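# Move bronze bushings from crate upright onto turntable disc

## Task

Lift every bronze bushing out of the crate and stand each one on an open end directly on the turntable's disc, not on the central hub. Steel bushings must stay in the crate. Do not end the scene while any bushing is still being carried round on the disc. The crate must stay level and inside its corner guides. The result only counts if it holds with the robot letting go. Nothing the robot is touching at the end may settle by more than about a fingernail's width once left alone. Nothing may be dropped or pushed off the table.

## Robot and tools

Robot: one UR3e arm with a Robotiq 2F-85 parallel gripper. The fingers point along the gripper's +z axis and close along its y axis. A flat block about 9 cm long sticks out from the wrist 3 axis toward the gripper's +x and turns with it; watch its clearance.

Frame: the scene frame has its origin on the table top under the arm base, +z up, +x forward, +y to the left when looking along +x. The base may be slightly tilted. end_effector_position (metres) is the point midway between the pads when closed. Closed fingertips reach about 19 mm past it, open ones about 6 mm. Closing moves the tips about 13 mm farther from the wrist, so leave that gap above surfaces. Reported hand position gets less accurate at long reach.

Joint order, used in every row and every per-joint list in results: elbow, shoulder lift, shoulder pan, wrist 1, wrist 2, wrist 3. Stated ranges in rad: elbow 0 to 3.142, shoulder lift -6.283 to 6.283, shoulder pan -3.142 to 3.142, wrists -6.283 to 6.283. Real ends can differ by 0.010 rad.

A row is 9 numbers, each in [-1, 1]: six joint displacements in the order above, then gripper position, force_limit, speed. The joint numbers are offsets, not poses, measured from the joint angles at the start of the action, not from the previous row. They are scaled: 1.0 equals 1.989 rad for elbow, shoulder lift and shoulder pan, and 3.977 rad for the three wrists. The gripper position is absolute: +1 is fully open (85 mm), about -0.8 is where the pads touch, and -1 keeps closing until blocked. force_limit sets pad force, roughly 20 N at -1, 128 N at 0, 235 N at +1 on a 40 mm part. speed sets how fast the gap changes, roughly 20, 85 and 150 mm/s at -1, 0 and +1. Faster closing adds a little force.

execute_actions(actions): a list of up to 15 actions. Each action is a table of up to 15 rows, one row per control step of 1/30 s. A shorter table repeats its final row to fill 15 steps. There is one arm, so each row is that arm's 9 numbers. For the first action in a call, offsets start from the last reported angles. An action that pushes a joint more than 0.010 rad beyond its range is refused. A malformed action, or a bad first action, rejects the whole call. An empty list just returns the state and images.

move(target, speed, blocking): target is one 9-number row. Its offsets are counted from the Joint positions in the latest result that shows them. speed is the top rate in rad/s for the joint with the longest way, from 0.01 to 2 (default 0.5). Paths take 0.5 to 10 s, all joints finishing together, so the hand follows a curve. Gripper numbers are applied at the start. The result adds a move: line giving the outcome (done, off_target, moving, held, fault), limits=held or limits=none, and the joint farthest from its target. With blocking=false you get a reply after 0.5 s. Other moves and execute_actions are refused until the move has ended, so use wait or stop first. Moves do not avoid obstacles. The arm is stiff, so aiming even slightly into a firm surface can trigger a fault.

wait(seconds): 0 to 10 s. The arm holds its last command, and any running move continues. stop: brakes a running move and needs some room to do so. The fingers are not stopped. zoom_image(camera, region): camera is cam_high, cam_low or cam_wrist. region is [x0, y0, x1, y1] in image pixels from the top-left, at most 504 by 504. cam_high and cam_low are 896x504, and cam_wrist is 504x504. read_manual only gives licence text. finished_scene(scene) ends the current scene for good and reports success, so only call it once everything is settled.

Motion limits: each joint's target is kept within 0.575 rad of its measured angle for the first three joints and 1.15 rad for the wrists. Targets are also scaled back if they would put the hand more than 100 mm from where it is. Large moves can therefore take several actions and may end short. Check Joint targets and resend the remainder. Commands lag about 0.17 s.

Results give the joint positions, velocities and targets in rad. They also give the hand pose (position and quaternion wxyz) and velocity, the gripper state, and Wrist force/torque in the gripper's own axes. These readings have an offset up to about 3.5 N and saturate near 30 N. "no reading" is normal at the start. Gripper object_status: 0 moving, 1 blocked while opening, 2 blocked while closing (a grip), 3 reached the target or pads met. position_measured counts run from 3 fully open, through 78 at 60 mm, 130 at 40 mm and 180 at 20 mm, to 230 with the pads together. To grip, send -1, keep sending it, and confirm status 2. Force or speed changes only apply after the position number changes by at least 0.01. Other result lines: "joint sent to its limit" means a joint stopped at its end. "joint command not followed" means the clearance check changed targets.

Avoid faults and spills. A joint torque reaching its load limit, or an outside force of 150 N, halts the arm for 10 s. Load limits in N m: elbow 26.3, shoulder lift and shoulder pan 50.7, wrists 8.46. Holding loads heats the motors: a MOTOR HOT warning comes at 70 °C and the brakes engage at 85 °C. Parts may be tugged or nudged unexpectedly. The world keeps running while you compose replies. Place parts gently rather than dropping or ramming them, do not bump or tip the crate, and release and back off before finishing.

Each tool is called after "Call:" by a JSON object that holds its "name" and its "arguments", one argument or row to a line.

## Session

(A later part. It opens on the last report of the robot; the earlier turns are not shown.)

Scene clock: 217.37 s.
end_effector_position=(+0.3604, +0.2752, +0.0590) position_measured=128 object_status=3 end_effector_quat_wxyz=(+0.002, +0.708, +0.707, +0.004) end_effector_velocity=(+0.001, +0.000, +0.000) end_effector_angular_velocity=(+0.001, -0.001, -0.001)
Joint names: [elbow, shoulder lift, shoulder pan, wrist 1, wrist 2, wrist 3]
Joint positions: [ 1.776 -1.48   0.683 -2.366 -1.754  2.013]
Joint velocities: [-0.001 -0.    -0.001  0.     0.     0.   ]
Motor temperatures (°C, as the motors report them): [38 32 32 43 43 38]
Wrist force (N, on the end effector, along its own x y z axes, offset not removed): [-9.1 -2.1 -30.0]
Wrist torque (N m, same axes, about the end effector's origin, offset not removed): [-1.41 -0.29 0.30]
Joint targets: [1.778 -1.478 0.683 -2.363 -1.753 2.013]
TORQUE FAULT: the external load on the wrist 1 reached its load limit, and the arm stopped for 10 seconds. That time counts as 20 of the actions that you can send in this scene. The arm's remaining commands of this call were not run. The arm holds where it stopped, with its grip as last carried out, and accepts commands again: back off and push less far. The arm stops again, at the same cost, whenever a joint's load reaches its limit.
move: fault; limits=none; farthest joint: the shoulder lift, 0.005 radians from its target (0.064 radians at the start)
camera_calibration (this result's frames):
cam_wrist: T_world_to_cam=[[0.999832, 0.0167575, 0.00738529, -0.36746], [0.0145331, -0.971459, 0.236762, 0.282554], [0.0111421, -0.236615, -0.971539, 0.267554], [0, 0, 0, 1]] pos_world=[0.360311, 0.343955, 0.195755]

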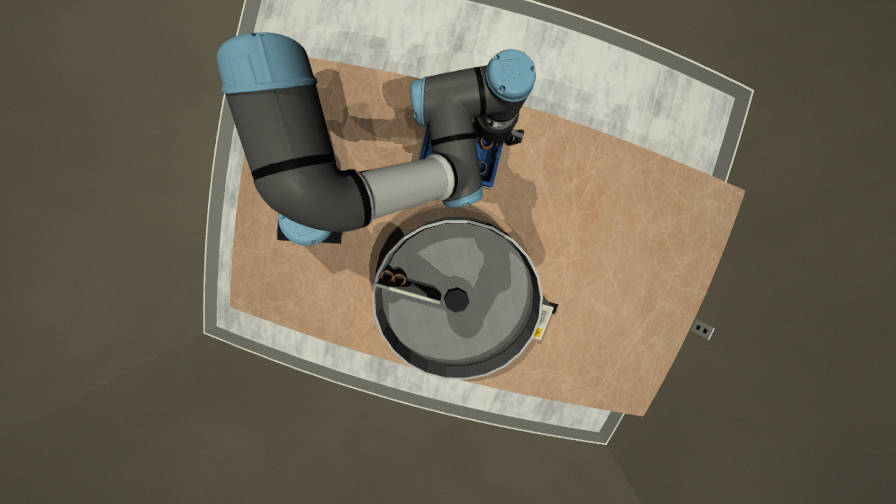

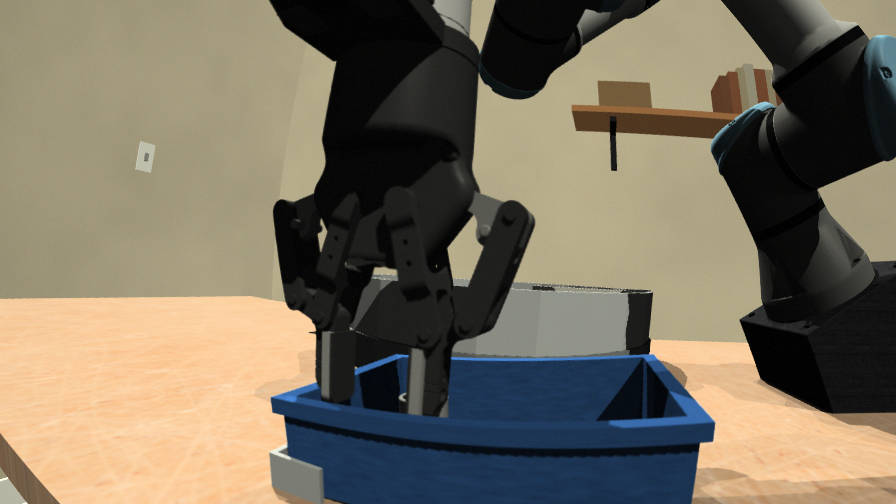

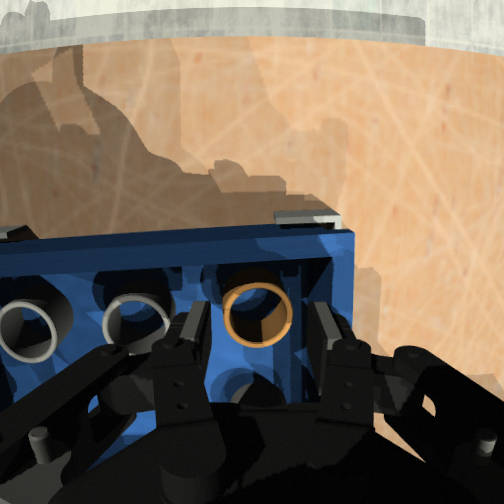

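Call:
{"name": "move", "arguments": {
  "target": [-0.0151,-0.0302,0.007,0.0259,-0.0013,0.0033,-0.08,0,0],
  "speed": 0.2
}}

Call:
{"name": "move", "arguments": {
  "target": [0.0145,0.0261,-0.0059,-0.0203,0.0014,-0.0026,-0.08,0,0],
  "speed": 0.05
}}

Scene clock: 226.13 s.
end_effector_position=(+0.3567, +0.2740, +0.0809) position_measured=139 object_status=3 end_effector_quat_wxyz=(+0.000, +0.707, +0.707, -0.000) end_effector_velocity=(-0.000, +0.000, +0.001) end_effector_angular_velocity=(+0.000, -0.000, +0.000)
Joint names: [elbow, shoulder lift, shoulder pan, wrist 1, wrist 2, wrist 3]
Joint positions: [ 1.746 -1.54   0.697 -2.263 -1.76   2.026]
Joint velocities: [-0.001 -0.001  0.001  0.002 -0.     0.001]
Motor temperatures (°C, as the motors report them): [38 32 32 43 43 38]
Wrist force (N, on the end effector, along its own x y z axes, offset not removed): [0.9 1.4 0.8]
Wrist torque (N m, same axes, about the end effector's origin, offset not removed): [0.20 -0.18 0.02]
Joint targets: [1.746 -1.540 0.697 -2.262 -1.760 2.026]
move: done; limits=none; farthest joint: the shoulder pan, 0.000 radians from its target (0.014 radians at the start)
camera_calibration (this result's frames):
cam_wrist: T_world_to_cam=[[0.999833, 0.0180797, -0.00266737, -0.36348], [0.0181918, -0.970663, 0.239753, 0.274426], [0.00174554, -0.239762, -0.97083, 0.29273], [0, 0, 0, 1]] pos_world=[0.357916, 0.343133, 0.217427]

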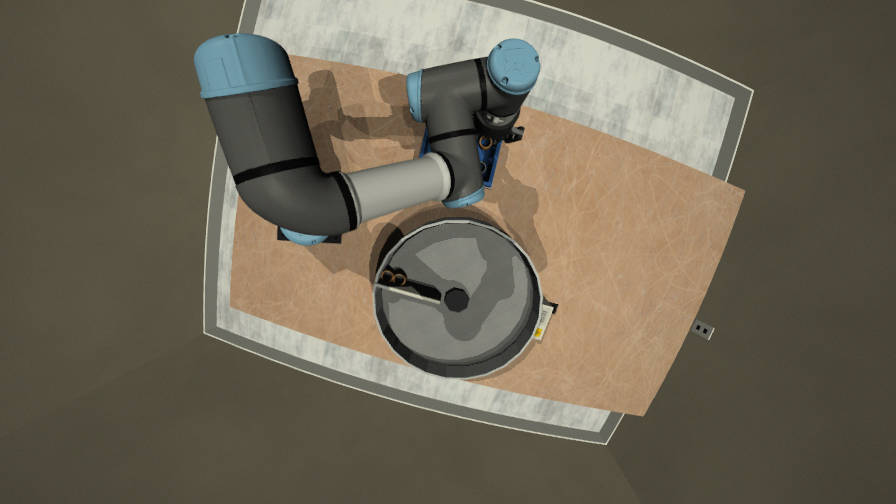

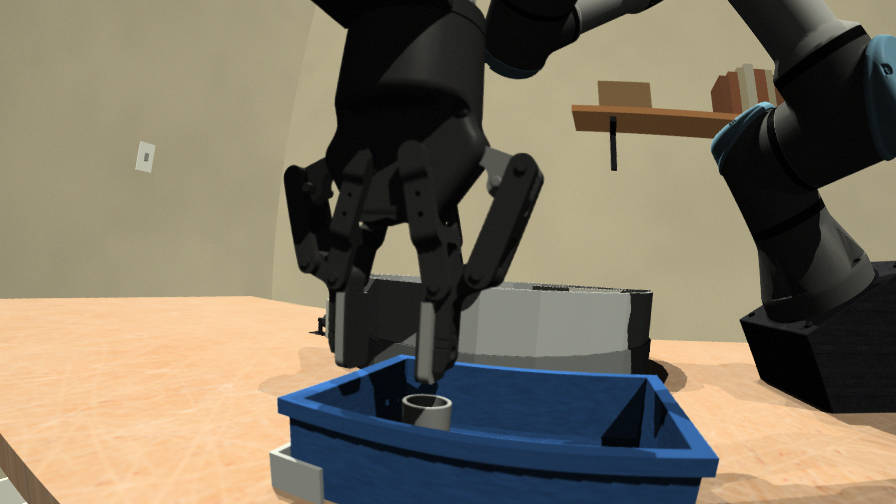

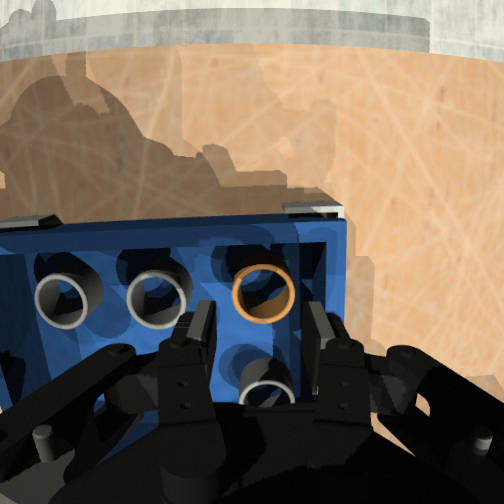

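Scene clock: 228.10 s.
end_effector_position=(+0.3567, +0.2743, +0.0606) position_measured=139 object_status=3 end_effector_quat_wxyz=(-0.000, +0.707, +0.707, -0.001) end_effector_velocity=(-0.001, +0.000, -0.001) end_effector_angular_velocity=(+0.000, +0.001, +0.001)
Joint names: [elbow, shoulder lift, shoulder pan, wrist 1, wrist 2, wrist 3]
Joint positions: [ 1.774 -1.488  0.685 -2.343 -1.754  2.016]
Joint velocities: [ 0.002  0.002  0.001 -0.003  0.001 -0.001]
Motor temperatures (°C, as the motors report them): [38 32 32 43 43 38]
Wrist force (N, on the end effector, along its own x y z axes, offset not removed): [0.9 1.5 -0.2]
Wrist torque (N m, same axes, about the end effector's origin, offset not removed): [0.23 -0.16 0.00]
Joint targets: [1.774 -1.488 0.685 -2.343 -1.754 2.016]
move: done; limits=none; farthest joint: the wrist 1, 0.001 radians from its target (0.081 radians at the start)
camera_calibration (this result's frames):
cam_wrist: T_world_to_cam=[[0.999824, 0.0182215, -0.00443978, -0.363459], [0.0187544, -0.97048, 0.24045, 0.279325], [0.0000726391, -0.240491, -0.970651, 0.273913], [0, 0, 0, 1]] pos_world=[0.358137, 0.343576, 0.197096]

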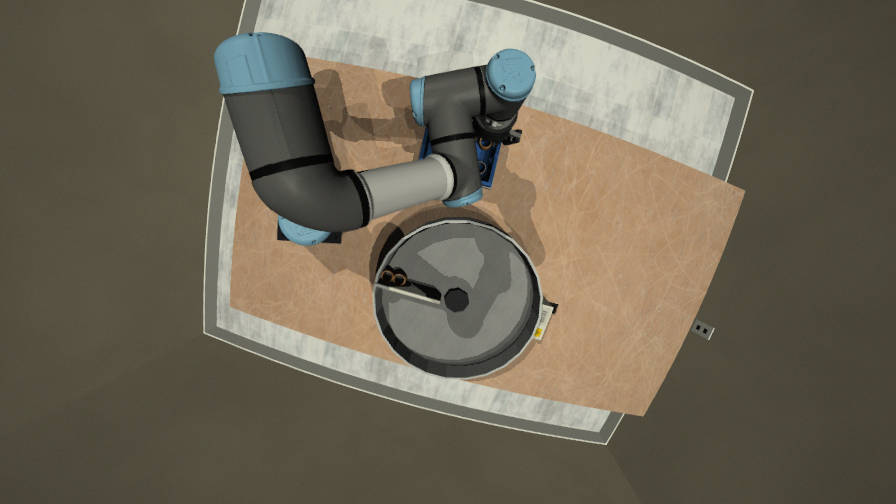

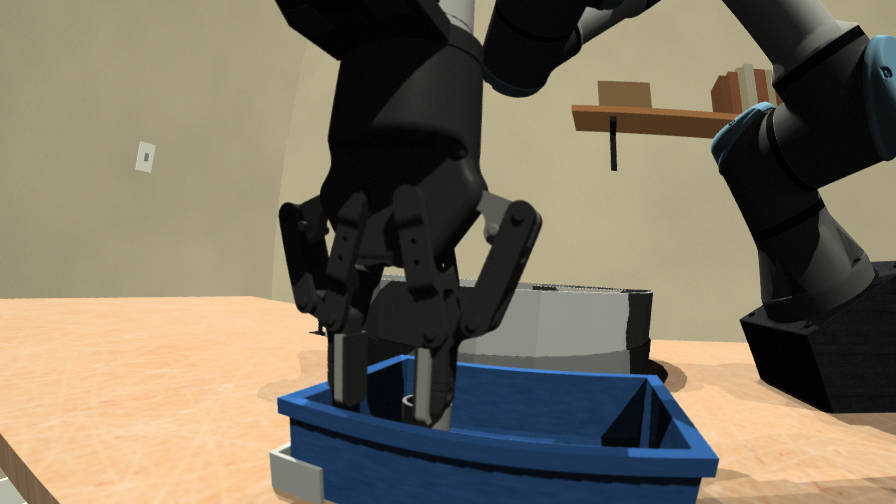

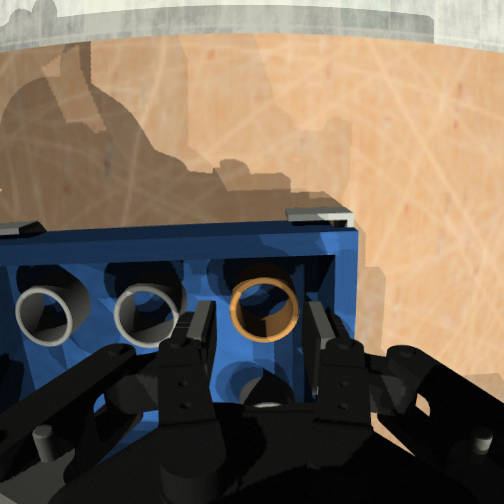

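Call:
{"name": "move", "arguments": {
  "target": [0.006,0.013,-0.003,-0.0101,0.0007,-0.0013,-0.08,0,0],
  "speed": 0.03
}}

Scene clock: 231.47 s.
end_effector_position=(+0.3572, +0.2745, +0.0512) position_measured=139 object_status=3 end_effector_quat_wxyz=(-0.000, +0.707, +0.707, -0.001) end_effector_velocity=(-0.000, +0.000, -0.000) end_effector_angular_velocity=(+0.000, -0.000, +0.001)
Joint names: [elbow, shoulder lift, shoulder pan, wrist 1, wrist 2, wrist 3]
Joint positions: [ 1.786 -1.462  0.679 -2.383 -1.751  2.01 ]
Joint velocities: [ 0.001  0.001  0.001 -0.002 -0.001 -0.   ]
Motor temperatures (°C, as the motors report them): [38 32 32 43 43 38]
Wrist force (N, on the end effector, along its own x y z axes, offset not removed): [0.4 0.2 0.4]
Wrist torque (N m, same axes, about the end effector's origin, offset not removed): [0.14 -0.08 0.00]
Joint targets: [1.786 -1.462 0.679 -2.383 -1.751 2.010]
move: done; limits=none; farthest joint: the shoulder pan, 0.000 radians from its target (0.006 radians at the start)
camera_calibration (this result's frames):
cam_wrist: T_world_to_cam=[[0.999837, 0.0177815, -0.00317406, -0.363992], [0.0180237, -0.970629, 0.239905, 0.28205], [0.00118505, -0.239924, -0.970791, 0.264274], [0, 0, 0, 1]] pos_world=[0.358536, 0.343643, 0.187734]

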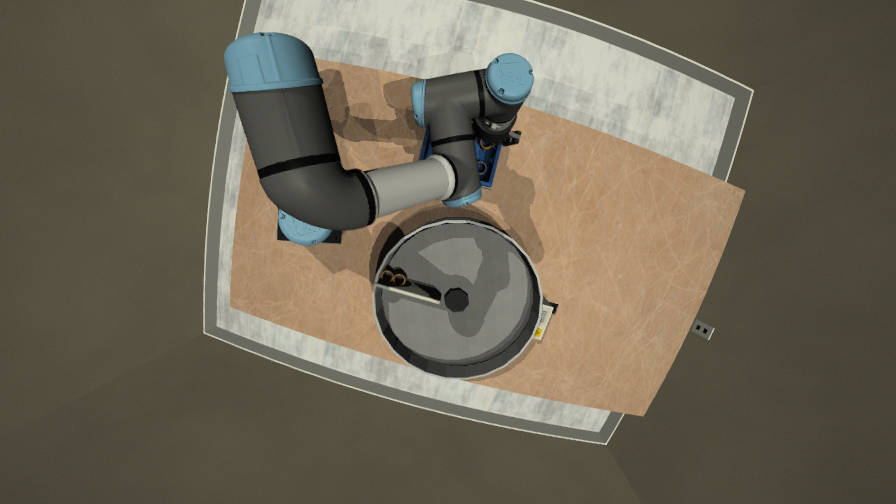

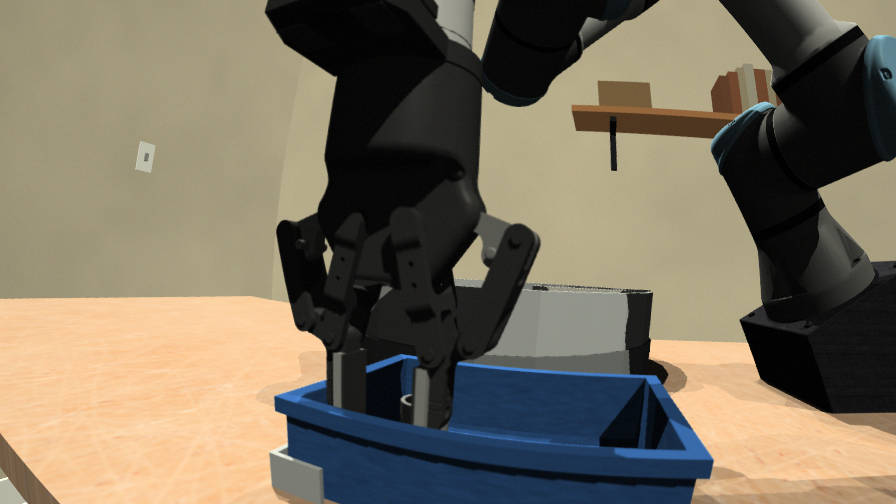

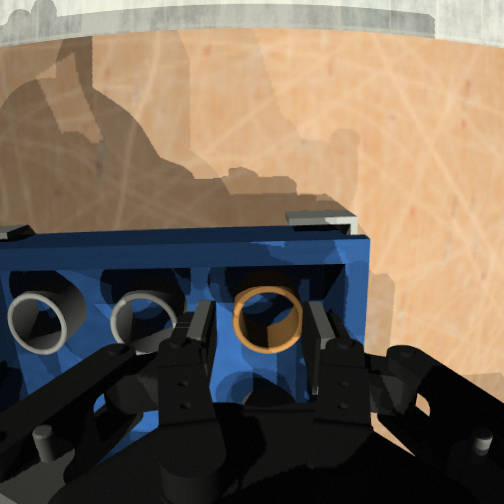

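Call:
{"name": "move", "arguments": {
  "target": [0.011,0.027,-0.0074,-0.0195,0.0015,-0.0028,-0.08,0,0],
  "speed": 0.04
}}

Scene clock: 244.83 s.
end_effector_position=(+0.3612, +0.2758, +0.0474) position_measured=139 object_status=3 end_effector_quat_wxyz=(+0.003, +0.708, +0.707, +0.006) end_effector_velocity=(+0.001, +0.000, +0.000) end_effector_angular_velocity=(+0.001, -0.001, +0.000)
Joint names: [elbow, shoulder lift, shoulder pan, wrist 1, wrist 2, wrist 3]
Joint positions: [ 1.791 -1.448  0.675 -2.418 -1.75   2.006]
Joint velocities: [-0.002  0.     0.001  0.     0.     0.   ]
Motor temperatures (°C, as the motors report them): [38 32 32 43 43 38]
Wrist force (N, on the end effector, along its own x y z axes, offset not removed): [-4.5 -9.1 -20.0]
Wrist torque (N m, same axes, about the end effector's origin, offset not removed): [-0.10 -0.35 0.02]
Joint targets: [1.791 -1.448 0.675 -2.418 -1.750 2.006]
FORCE FAULT: contact force on the arm reached its limit, and the arm stopped for 10 seconds. The contact can be on any part of the arm, not only on its tool. That time counts as 20 of the actions that you can send in this scene. The arm's remaining commands of this call were not run. The arm holds still and accepts commands again. Move the arm away from the contact; if what it grips holds it there, let go first. Pushing or pulling that hard again can fault the arm again.
move: fault; limits=none; farthest joint: the wrist 1, 0.043 radians from its target (0.077 radians at the start)
camera_calibration (this result's frames):
cam_wrist: T_world_to_cam=[[0.999807, 0.0167223, 0.0103486, -0.368298], [0.0138316, -0.972039, 0.23441, 0.286313], [0.0139792, -0.234222, -0.972083, 0.254804], [0, 0, 0, 1]] pos_world=[0.360705, 0.344147, 0.184387]

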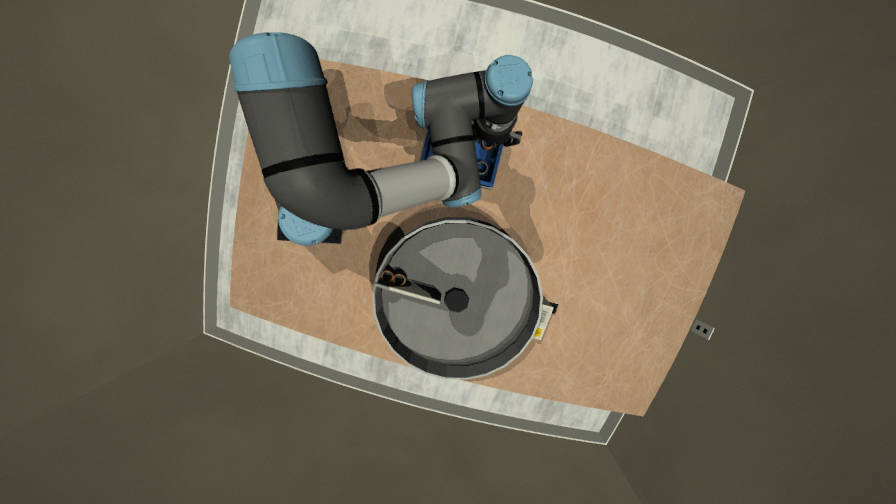

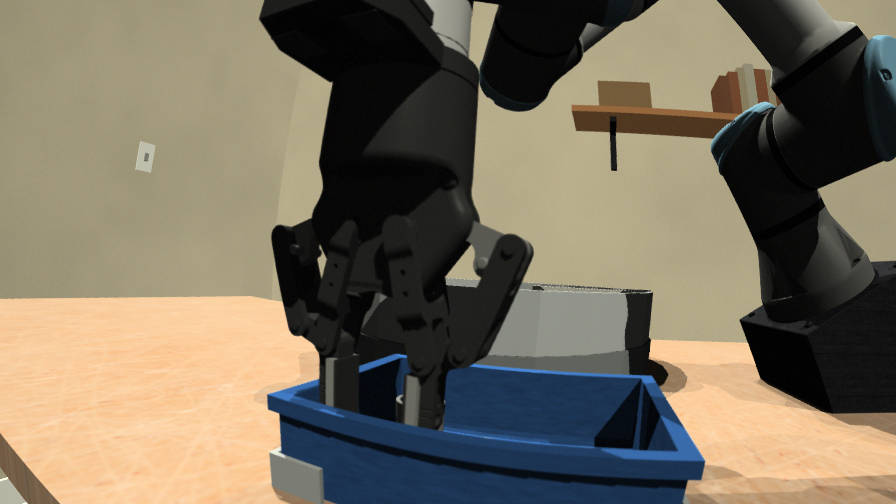

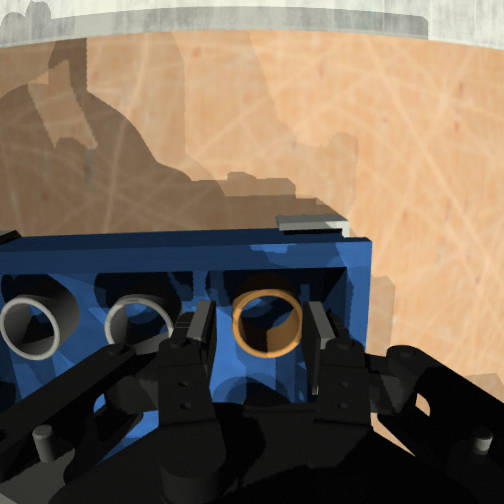

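Call:
{"name": "move", "arguments": {
  "target": [-0.0171,-0.0171,0.0025,0.0214,-0.0005,0.0013,0.0,0,0],
  "speed": 0.1
}}

Scene clock: 257.83 s.
end_effector_position=(+0.3604, +0.2745, +0.0610) position_measured=129 object_status=3 end_effector_quat_wxyz=(-0.000, +0.707, +0.707, -0.001) end_effector_velocity=(+0.000, -0.000, +0.000) end_effector_angular_velocity=(+0.000, +0.000, -0.000)
Joint names: [elbow, shoulder lift, shoulder pan, wrist 1, wrist 2, wrist 3]
Joint positions: [ 1.757 -1.482  0.68  -2.333 -1.752  2.011]
Joint velocities: [-0.001 -0.001 -0.     0.003  0.     0.   ]
Motor temperatures (°C, as the motors report them): [38 32 32 43 43 38]
Wrist force (N, on the end effector, along its own x y z axes, offset not removed): [1.3 1.4 -0.6]
Wrist torque (N m, same axes, about the end effector's origin, offset not removed): [0.15 -0.22 0.00]
Joint targets: [1.757 -1.482 0.680 -2.332 -1.752 2.011]
move: done; limits=none; farthest joint: the shoulder pan, 0.000 radians from its target (0.005 radians at the start)
camera_calibration (this result's frames):
cam_wrist: T_world_to_cam=[[0.999811, 0.0189221, -0.00439905, -0.367394], [0.0194247, -0.970473, 0.240424, 0.279086], [0.000280169, -0.240465, -0.970658, 0.274296], [0, 0, 0, 1]] pos_world=[0.361827, 0.343756, 0.197533]

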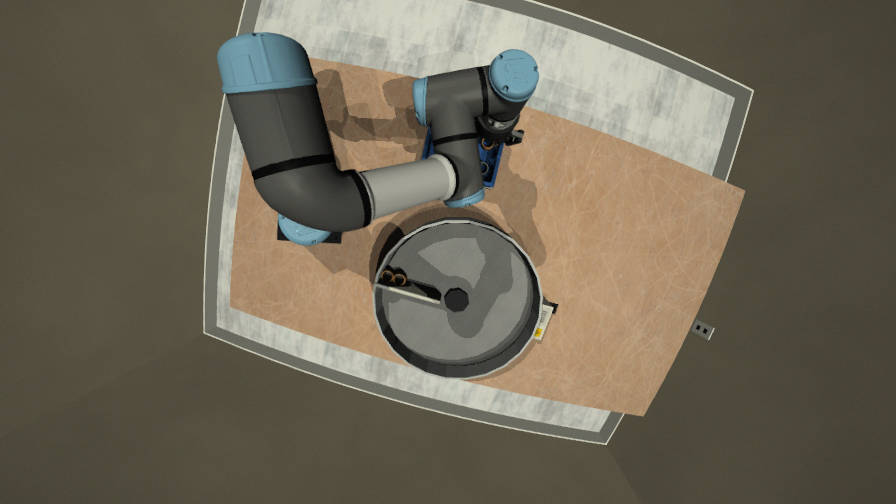

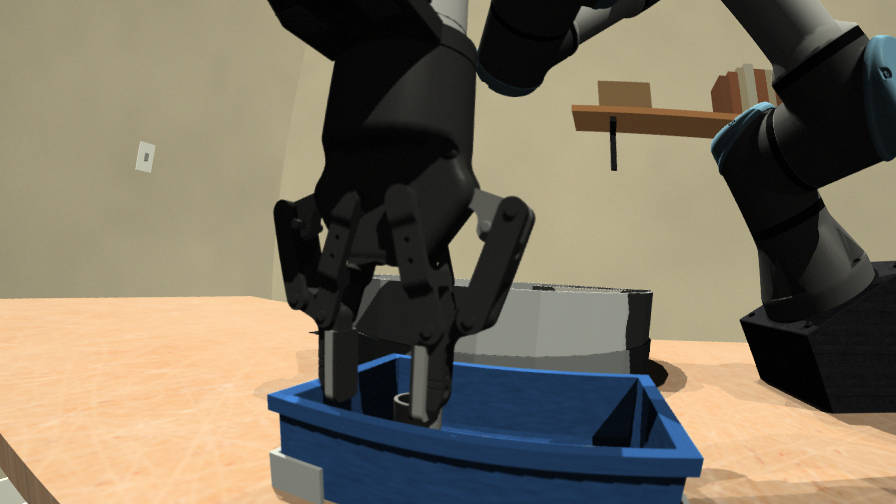

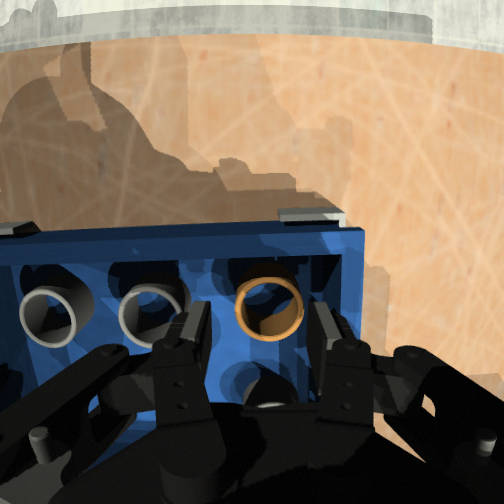

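Call:
{"name": "move", "arguments": {
  "target": [0.006,0.013,-0.003,-0.0101,0.0007,-0.0013,-0.08,0,0],
  "speed": 0.02
}}

Scene clock: 266.37 s.
end_effector_position=(+0.3610, +0.2746, +0.0515) position_measured=139 object_status=3 end_effector_quat_wxyz=(-0.000, +0.707, +0.707, -0.001) end_effector_velocity=(-0.000, -0.000, -0.001) end_effector_angular_velocity=(-0.001, +0.001, -0.000)
Joint names: [elbow, shoulder lift, shoulder pan, wrist 1, wrist 2, wrist 3]
Joint positions: [ 1.769 -1.456  0.674 -2.373 -1.749  2.006]
Joint velocities: [ 0.001  0.002 -0.001 -0.002  0.    -0.   ]
Motor temperatures (°C, as the motors report them): [38 32 32 43 43 38]
Wrist force (N, on the end effector, along its own x y z axes, offset not removed): [1.4 1.3 0.0]
Wrist torque (N m, same axes, about the end effector's origin, offset not removed): [0.15 -0.28 0.00]
Joint targets: [1.769 -1.456 0.674 -2.373 -1.749 2.006]
move: done; limits=none; farthest joint: the shoulder pan, 0.000 radians from its target (0.006 radians at the start)
camera_calibration (this result's frames):
cam_wrist: T_world_to_cam=[[0.999824, 0.0184862, -0.00311716, -0.367972], [0.0186941, -0.970621, 0.239885, 0.281835], [0.00140898, -0.239901, -0.970796, 0.264551], [0, 0, 0, 1]] pos_world=[0.362266, 0.343823, 0.18807]

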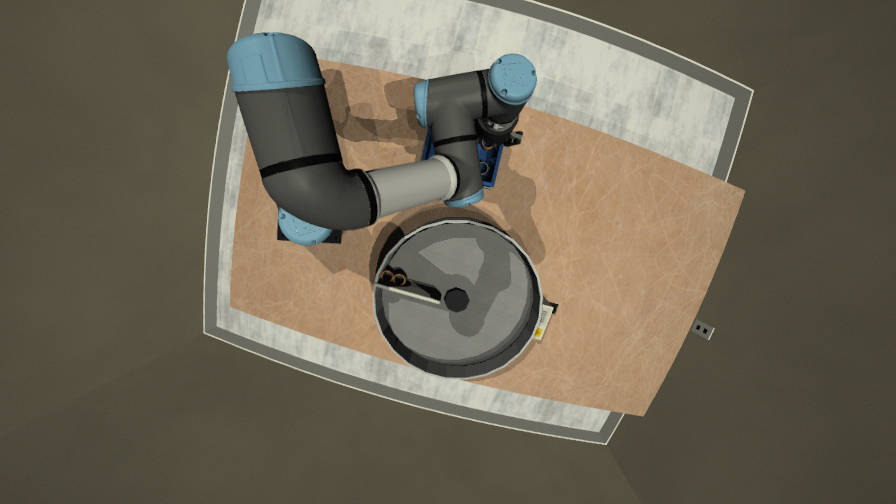

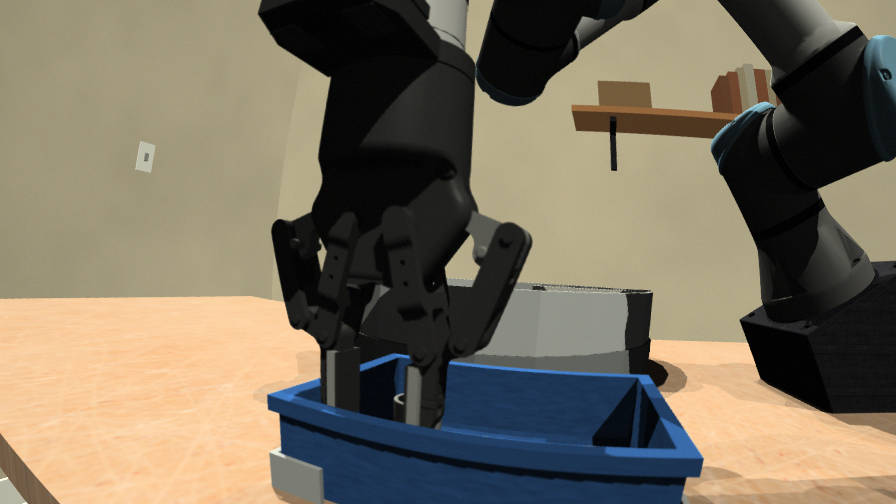

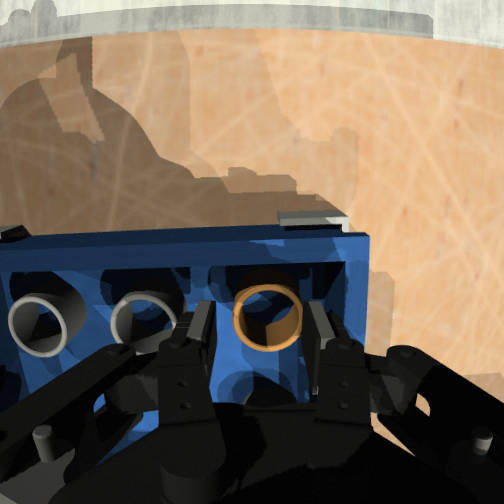

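Call:
{"name": "move", "arguments": {
  "target": [-0.0022,0.0008,-0.0007,0.0006,0.0002,-0.0003,0,0,0],
  "speed": 0.01
}}

Scene clock: 270.77 s.
end_effector_position=(+0.3620, +0.2747, +0.0516) position_measured=129 object_status=3 end_effector_quat_wxyz=(-0.000, +0.707, +0.707, -0.001) end_effector_velocity=(+0.000, +0.000, +0.000) end_effector_angular_velocity=(+0.001, +0.000, +0.001)
Joint names: [elbow, shoulder lift, shoulder pan, wrist 1, wrist 2, wrist 3]
Joint positions: [ 1.765 -1.455  0.673 -2.37  -1.748  2.005]
Joint velocities: [-0.001  0.001  0.001  0.001  0.    -0.   ]
Motor temperatures (°C, as the motors report them): [38 32 32 43 43 38]
Wrist force (N, on the end effector, along its own x y z axes, offset not removed): [1.4 -8.6 1.4]
Wrist torque (N m, same axes, about the end effector's origin, offset not removed): [0.25 -0.10 -0.08]
Joint targets: [1.764 -1.454 0.673 -2.370 -1.748 2.005]
move: done; limits=none; farthest joint: the shoulder pan, 0.001 radians from its target (0.002 radians at the start)
camera_calibration (this result's frames):
cam_wrist: T_world_to_cam=[[0.999826, 0.0184084, -0.00304873, -0.368938], [0.0186025, -0.970666, 0.239712, 0.281886], [0.00145342, -0.239727, -0.970839, 0.264541], [0, 0, 0, 1]] pos_world=[0.363245, 0.343826, 0.188131]

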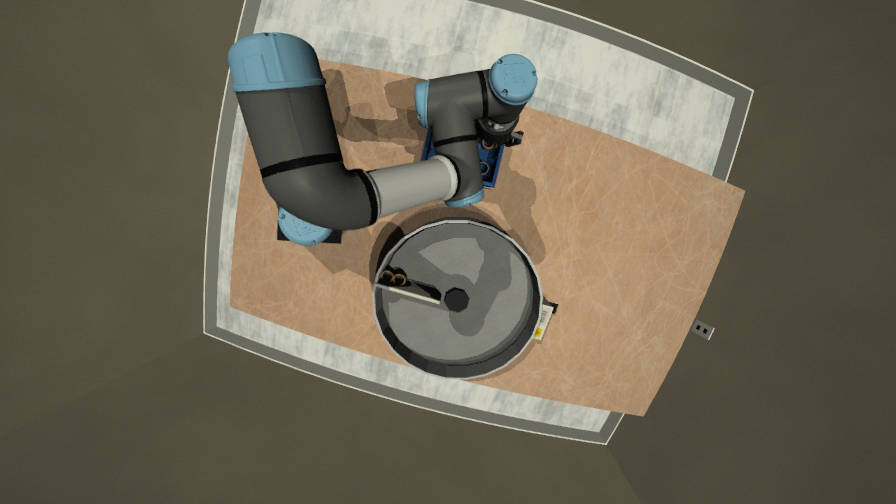

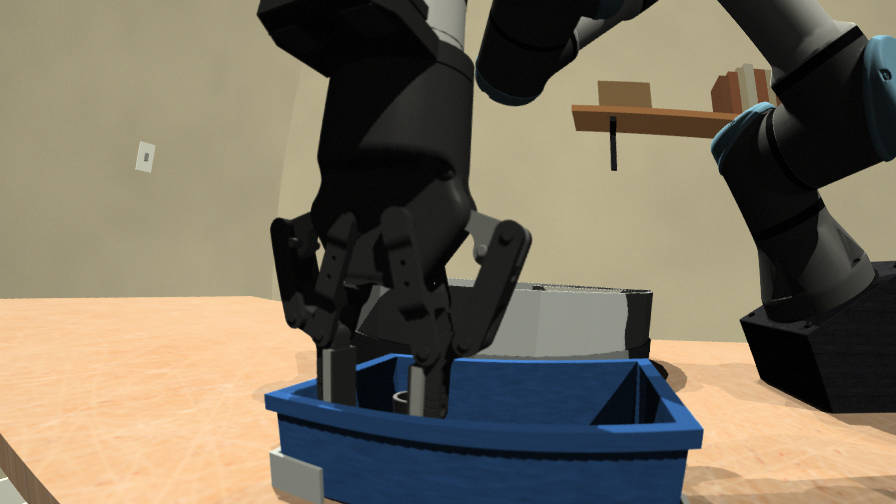

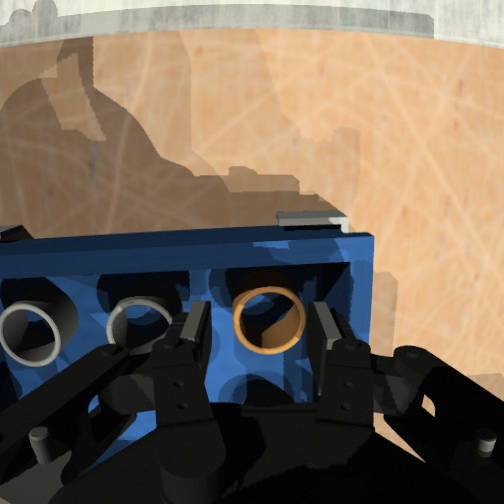

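Call:
{"name": "move", "arguments": {
  "target": [0.005,0.0104,-0.0024,-0.0081,0.0006,-0.001,0,0,0],
  "speed": 0.015
}}

Scene clock: 277.00 s.
end_effector_position=(+0.3621, +0.2746, +0.0439) position_measured=129 object_status=3 end_effector_quat_wxyz=(-0.000, +0.707, +0.707, -0.000) end_effector_velocity=(+0.000, -0.000, -0.001) end_effector_angular_velocity=(-0.000, -0.000, -0.001)
Joint names: [elbow, shoulder lift, shoulder pan, wrist 1, wrist 2, wrist 3]
Joint positions: [ 1.775 -1.434  0.668 -2.402 -1.746  2.001]
Joint velocities: [ 0.001  0.002 -0.001 -0.003  0.    -0.   ]
Motor temperatures (°C, as the motors report them): [38 32 32 43 43 38]
Wrist force (N, on the end effector, along its own x y z axes, offset not removed): [-0.1 -13.5 -5.3]
Wrist torque (N m, same axes, about the end effector's origin, offset not removed): [0.15 -0.10 -0.02]
Joint targets: [1.775 -1.434 0.668 -2.403 -1.746 2.001]
move: done; limits=none; farthest joint: the shoulder pan, 0.000 radians from its target (0.005 radians at the start)
camera_calibration (this result's frames):
cam_wrist: T_world_to_cam=[[0.999836, 0.0179741, -0.00237694, -0.369006], [0.0180207, -0.970784, 0.239276, 0.283946], [0.00199327, -0.239279, -0.970949, 0.256803], [0, 0, 0, 1]] pos_world=[0.363316, 0.343731, 0.180524]

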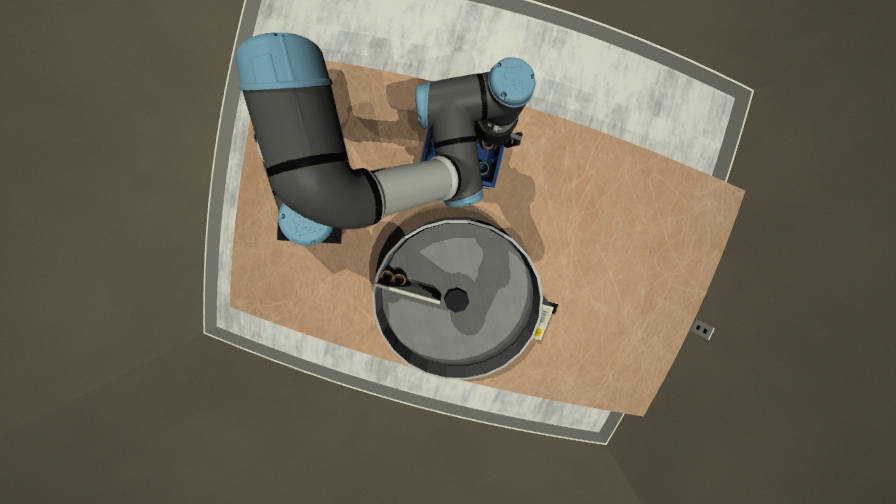

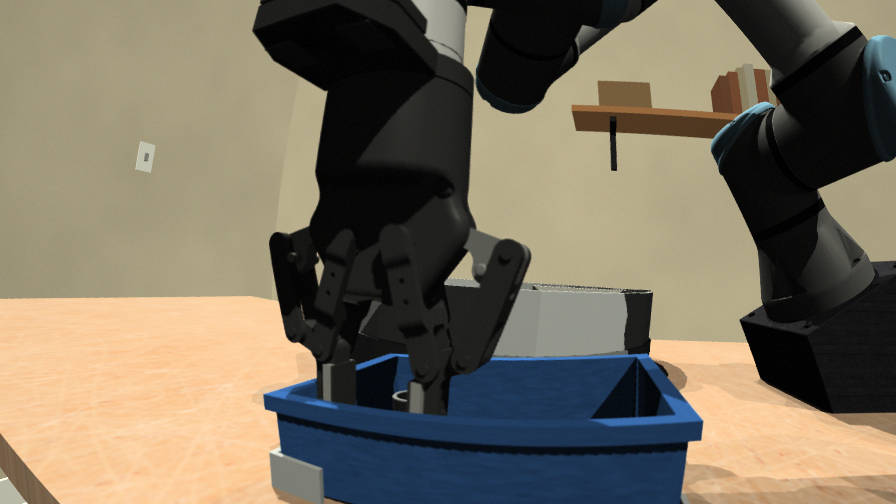

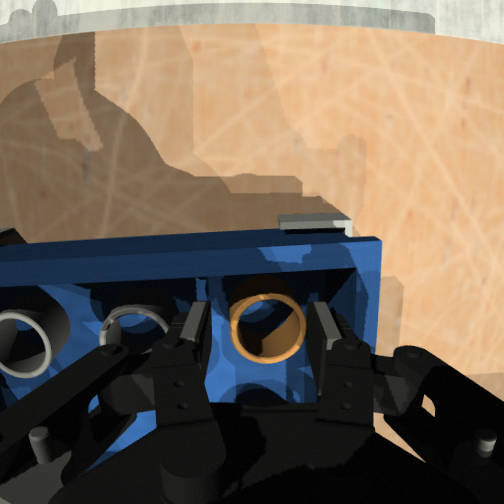

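Past the top without jamming. Continue to z≈0.034.

Call:
{"name": "move", "arguments": {
  "target": [0.0068,0.013,-0.003,-0.0104,0.0007,-0.0012,0,0,0],
  "speed": 0.015
}}

Scene clock: 281.60 s.
end_effector_position=(+0.3619, +0.2743, +0.0343) position_measured=129 object_status=3 end_effector_quat_wxyz=(+0.000, +0.707, +0.707, +0.000) end_effector_velocity=(-0.000, -0.000, -0.001) end_effector_angular_velocity=(-0.000, +0.000, -0.000)
Joint names: [elbow, shoulder lift, shoulder pan, wrist 1, wrist 2, wrist 3]
Joint positions: [ 1.788 -1.408  0.662 -2.444 -1.743  1.996]
Joint velocities: [ 0.001  0.001 -0.001 -0.002  0.    -0.   ]
Motor temperatures (°C, as the motors report them): [38 32 32 43 43 38]
Wrist force (N, on the end effector, along its own x y z axes, offset not removed): [-0.1 -24.1 -8.3]
Wrist torque (N m, same axes, about the end effector's origin, offset not removed): [-0.05 -0.14 -0.10]
Joint targets: [1.788 -1.408 0.662 -2.444 -1.743 1.996]
move: done; limits=none; farthest joint: the elbow, 0.001 radians from its target (0.014 radians at the start)
camera_calibration (this result's frames):
cam_wrist: T_world_to_cam=[[0.99985, 0.0172446, -0.00145876, -0.368639], [0.0170936, -0.97089, 0.238915, 0.286334], [0.0027037, -0.238905, -0.971039, 0.247024], [0, 0, 0, 1]] pos_world=[0.363022, 0.343371, 0.170922]

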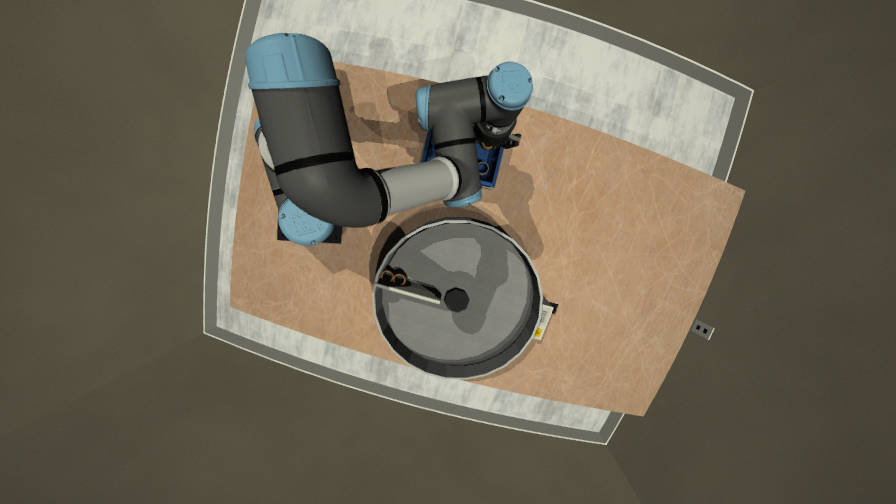

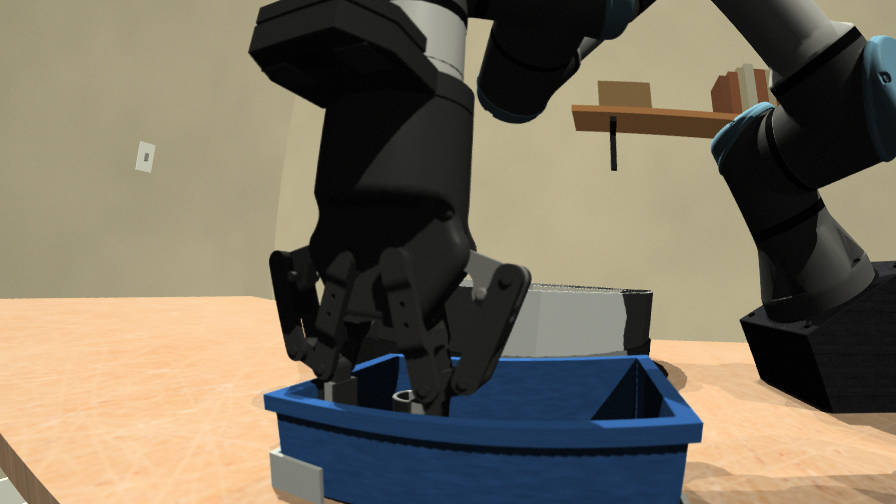

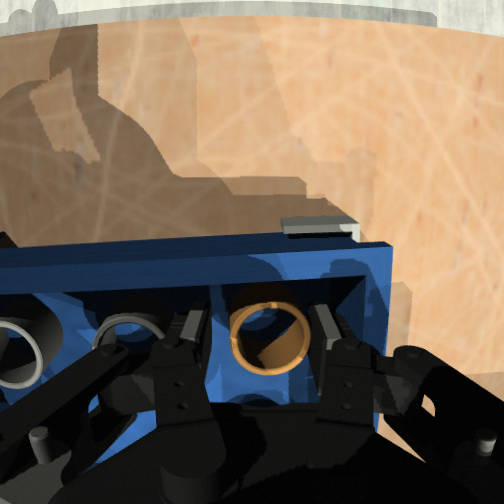

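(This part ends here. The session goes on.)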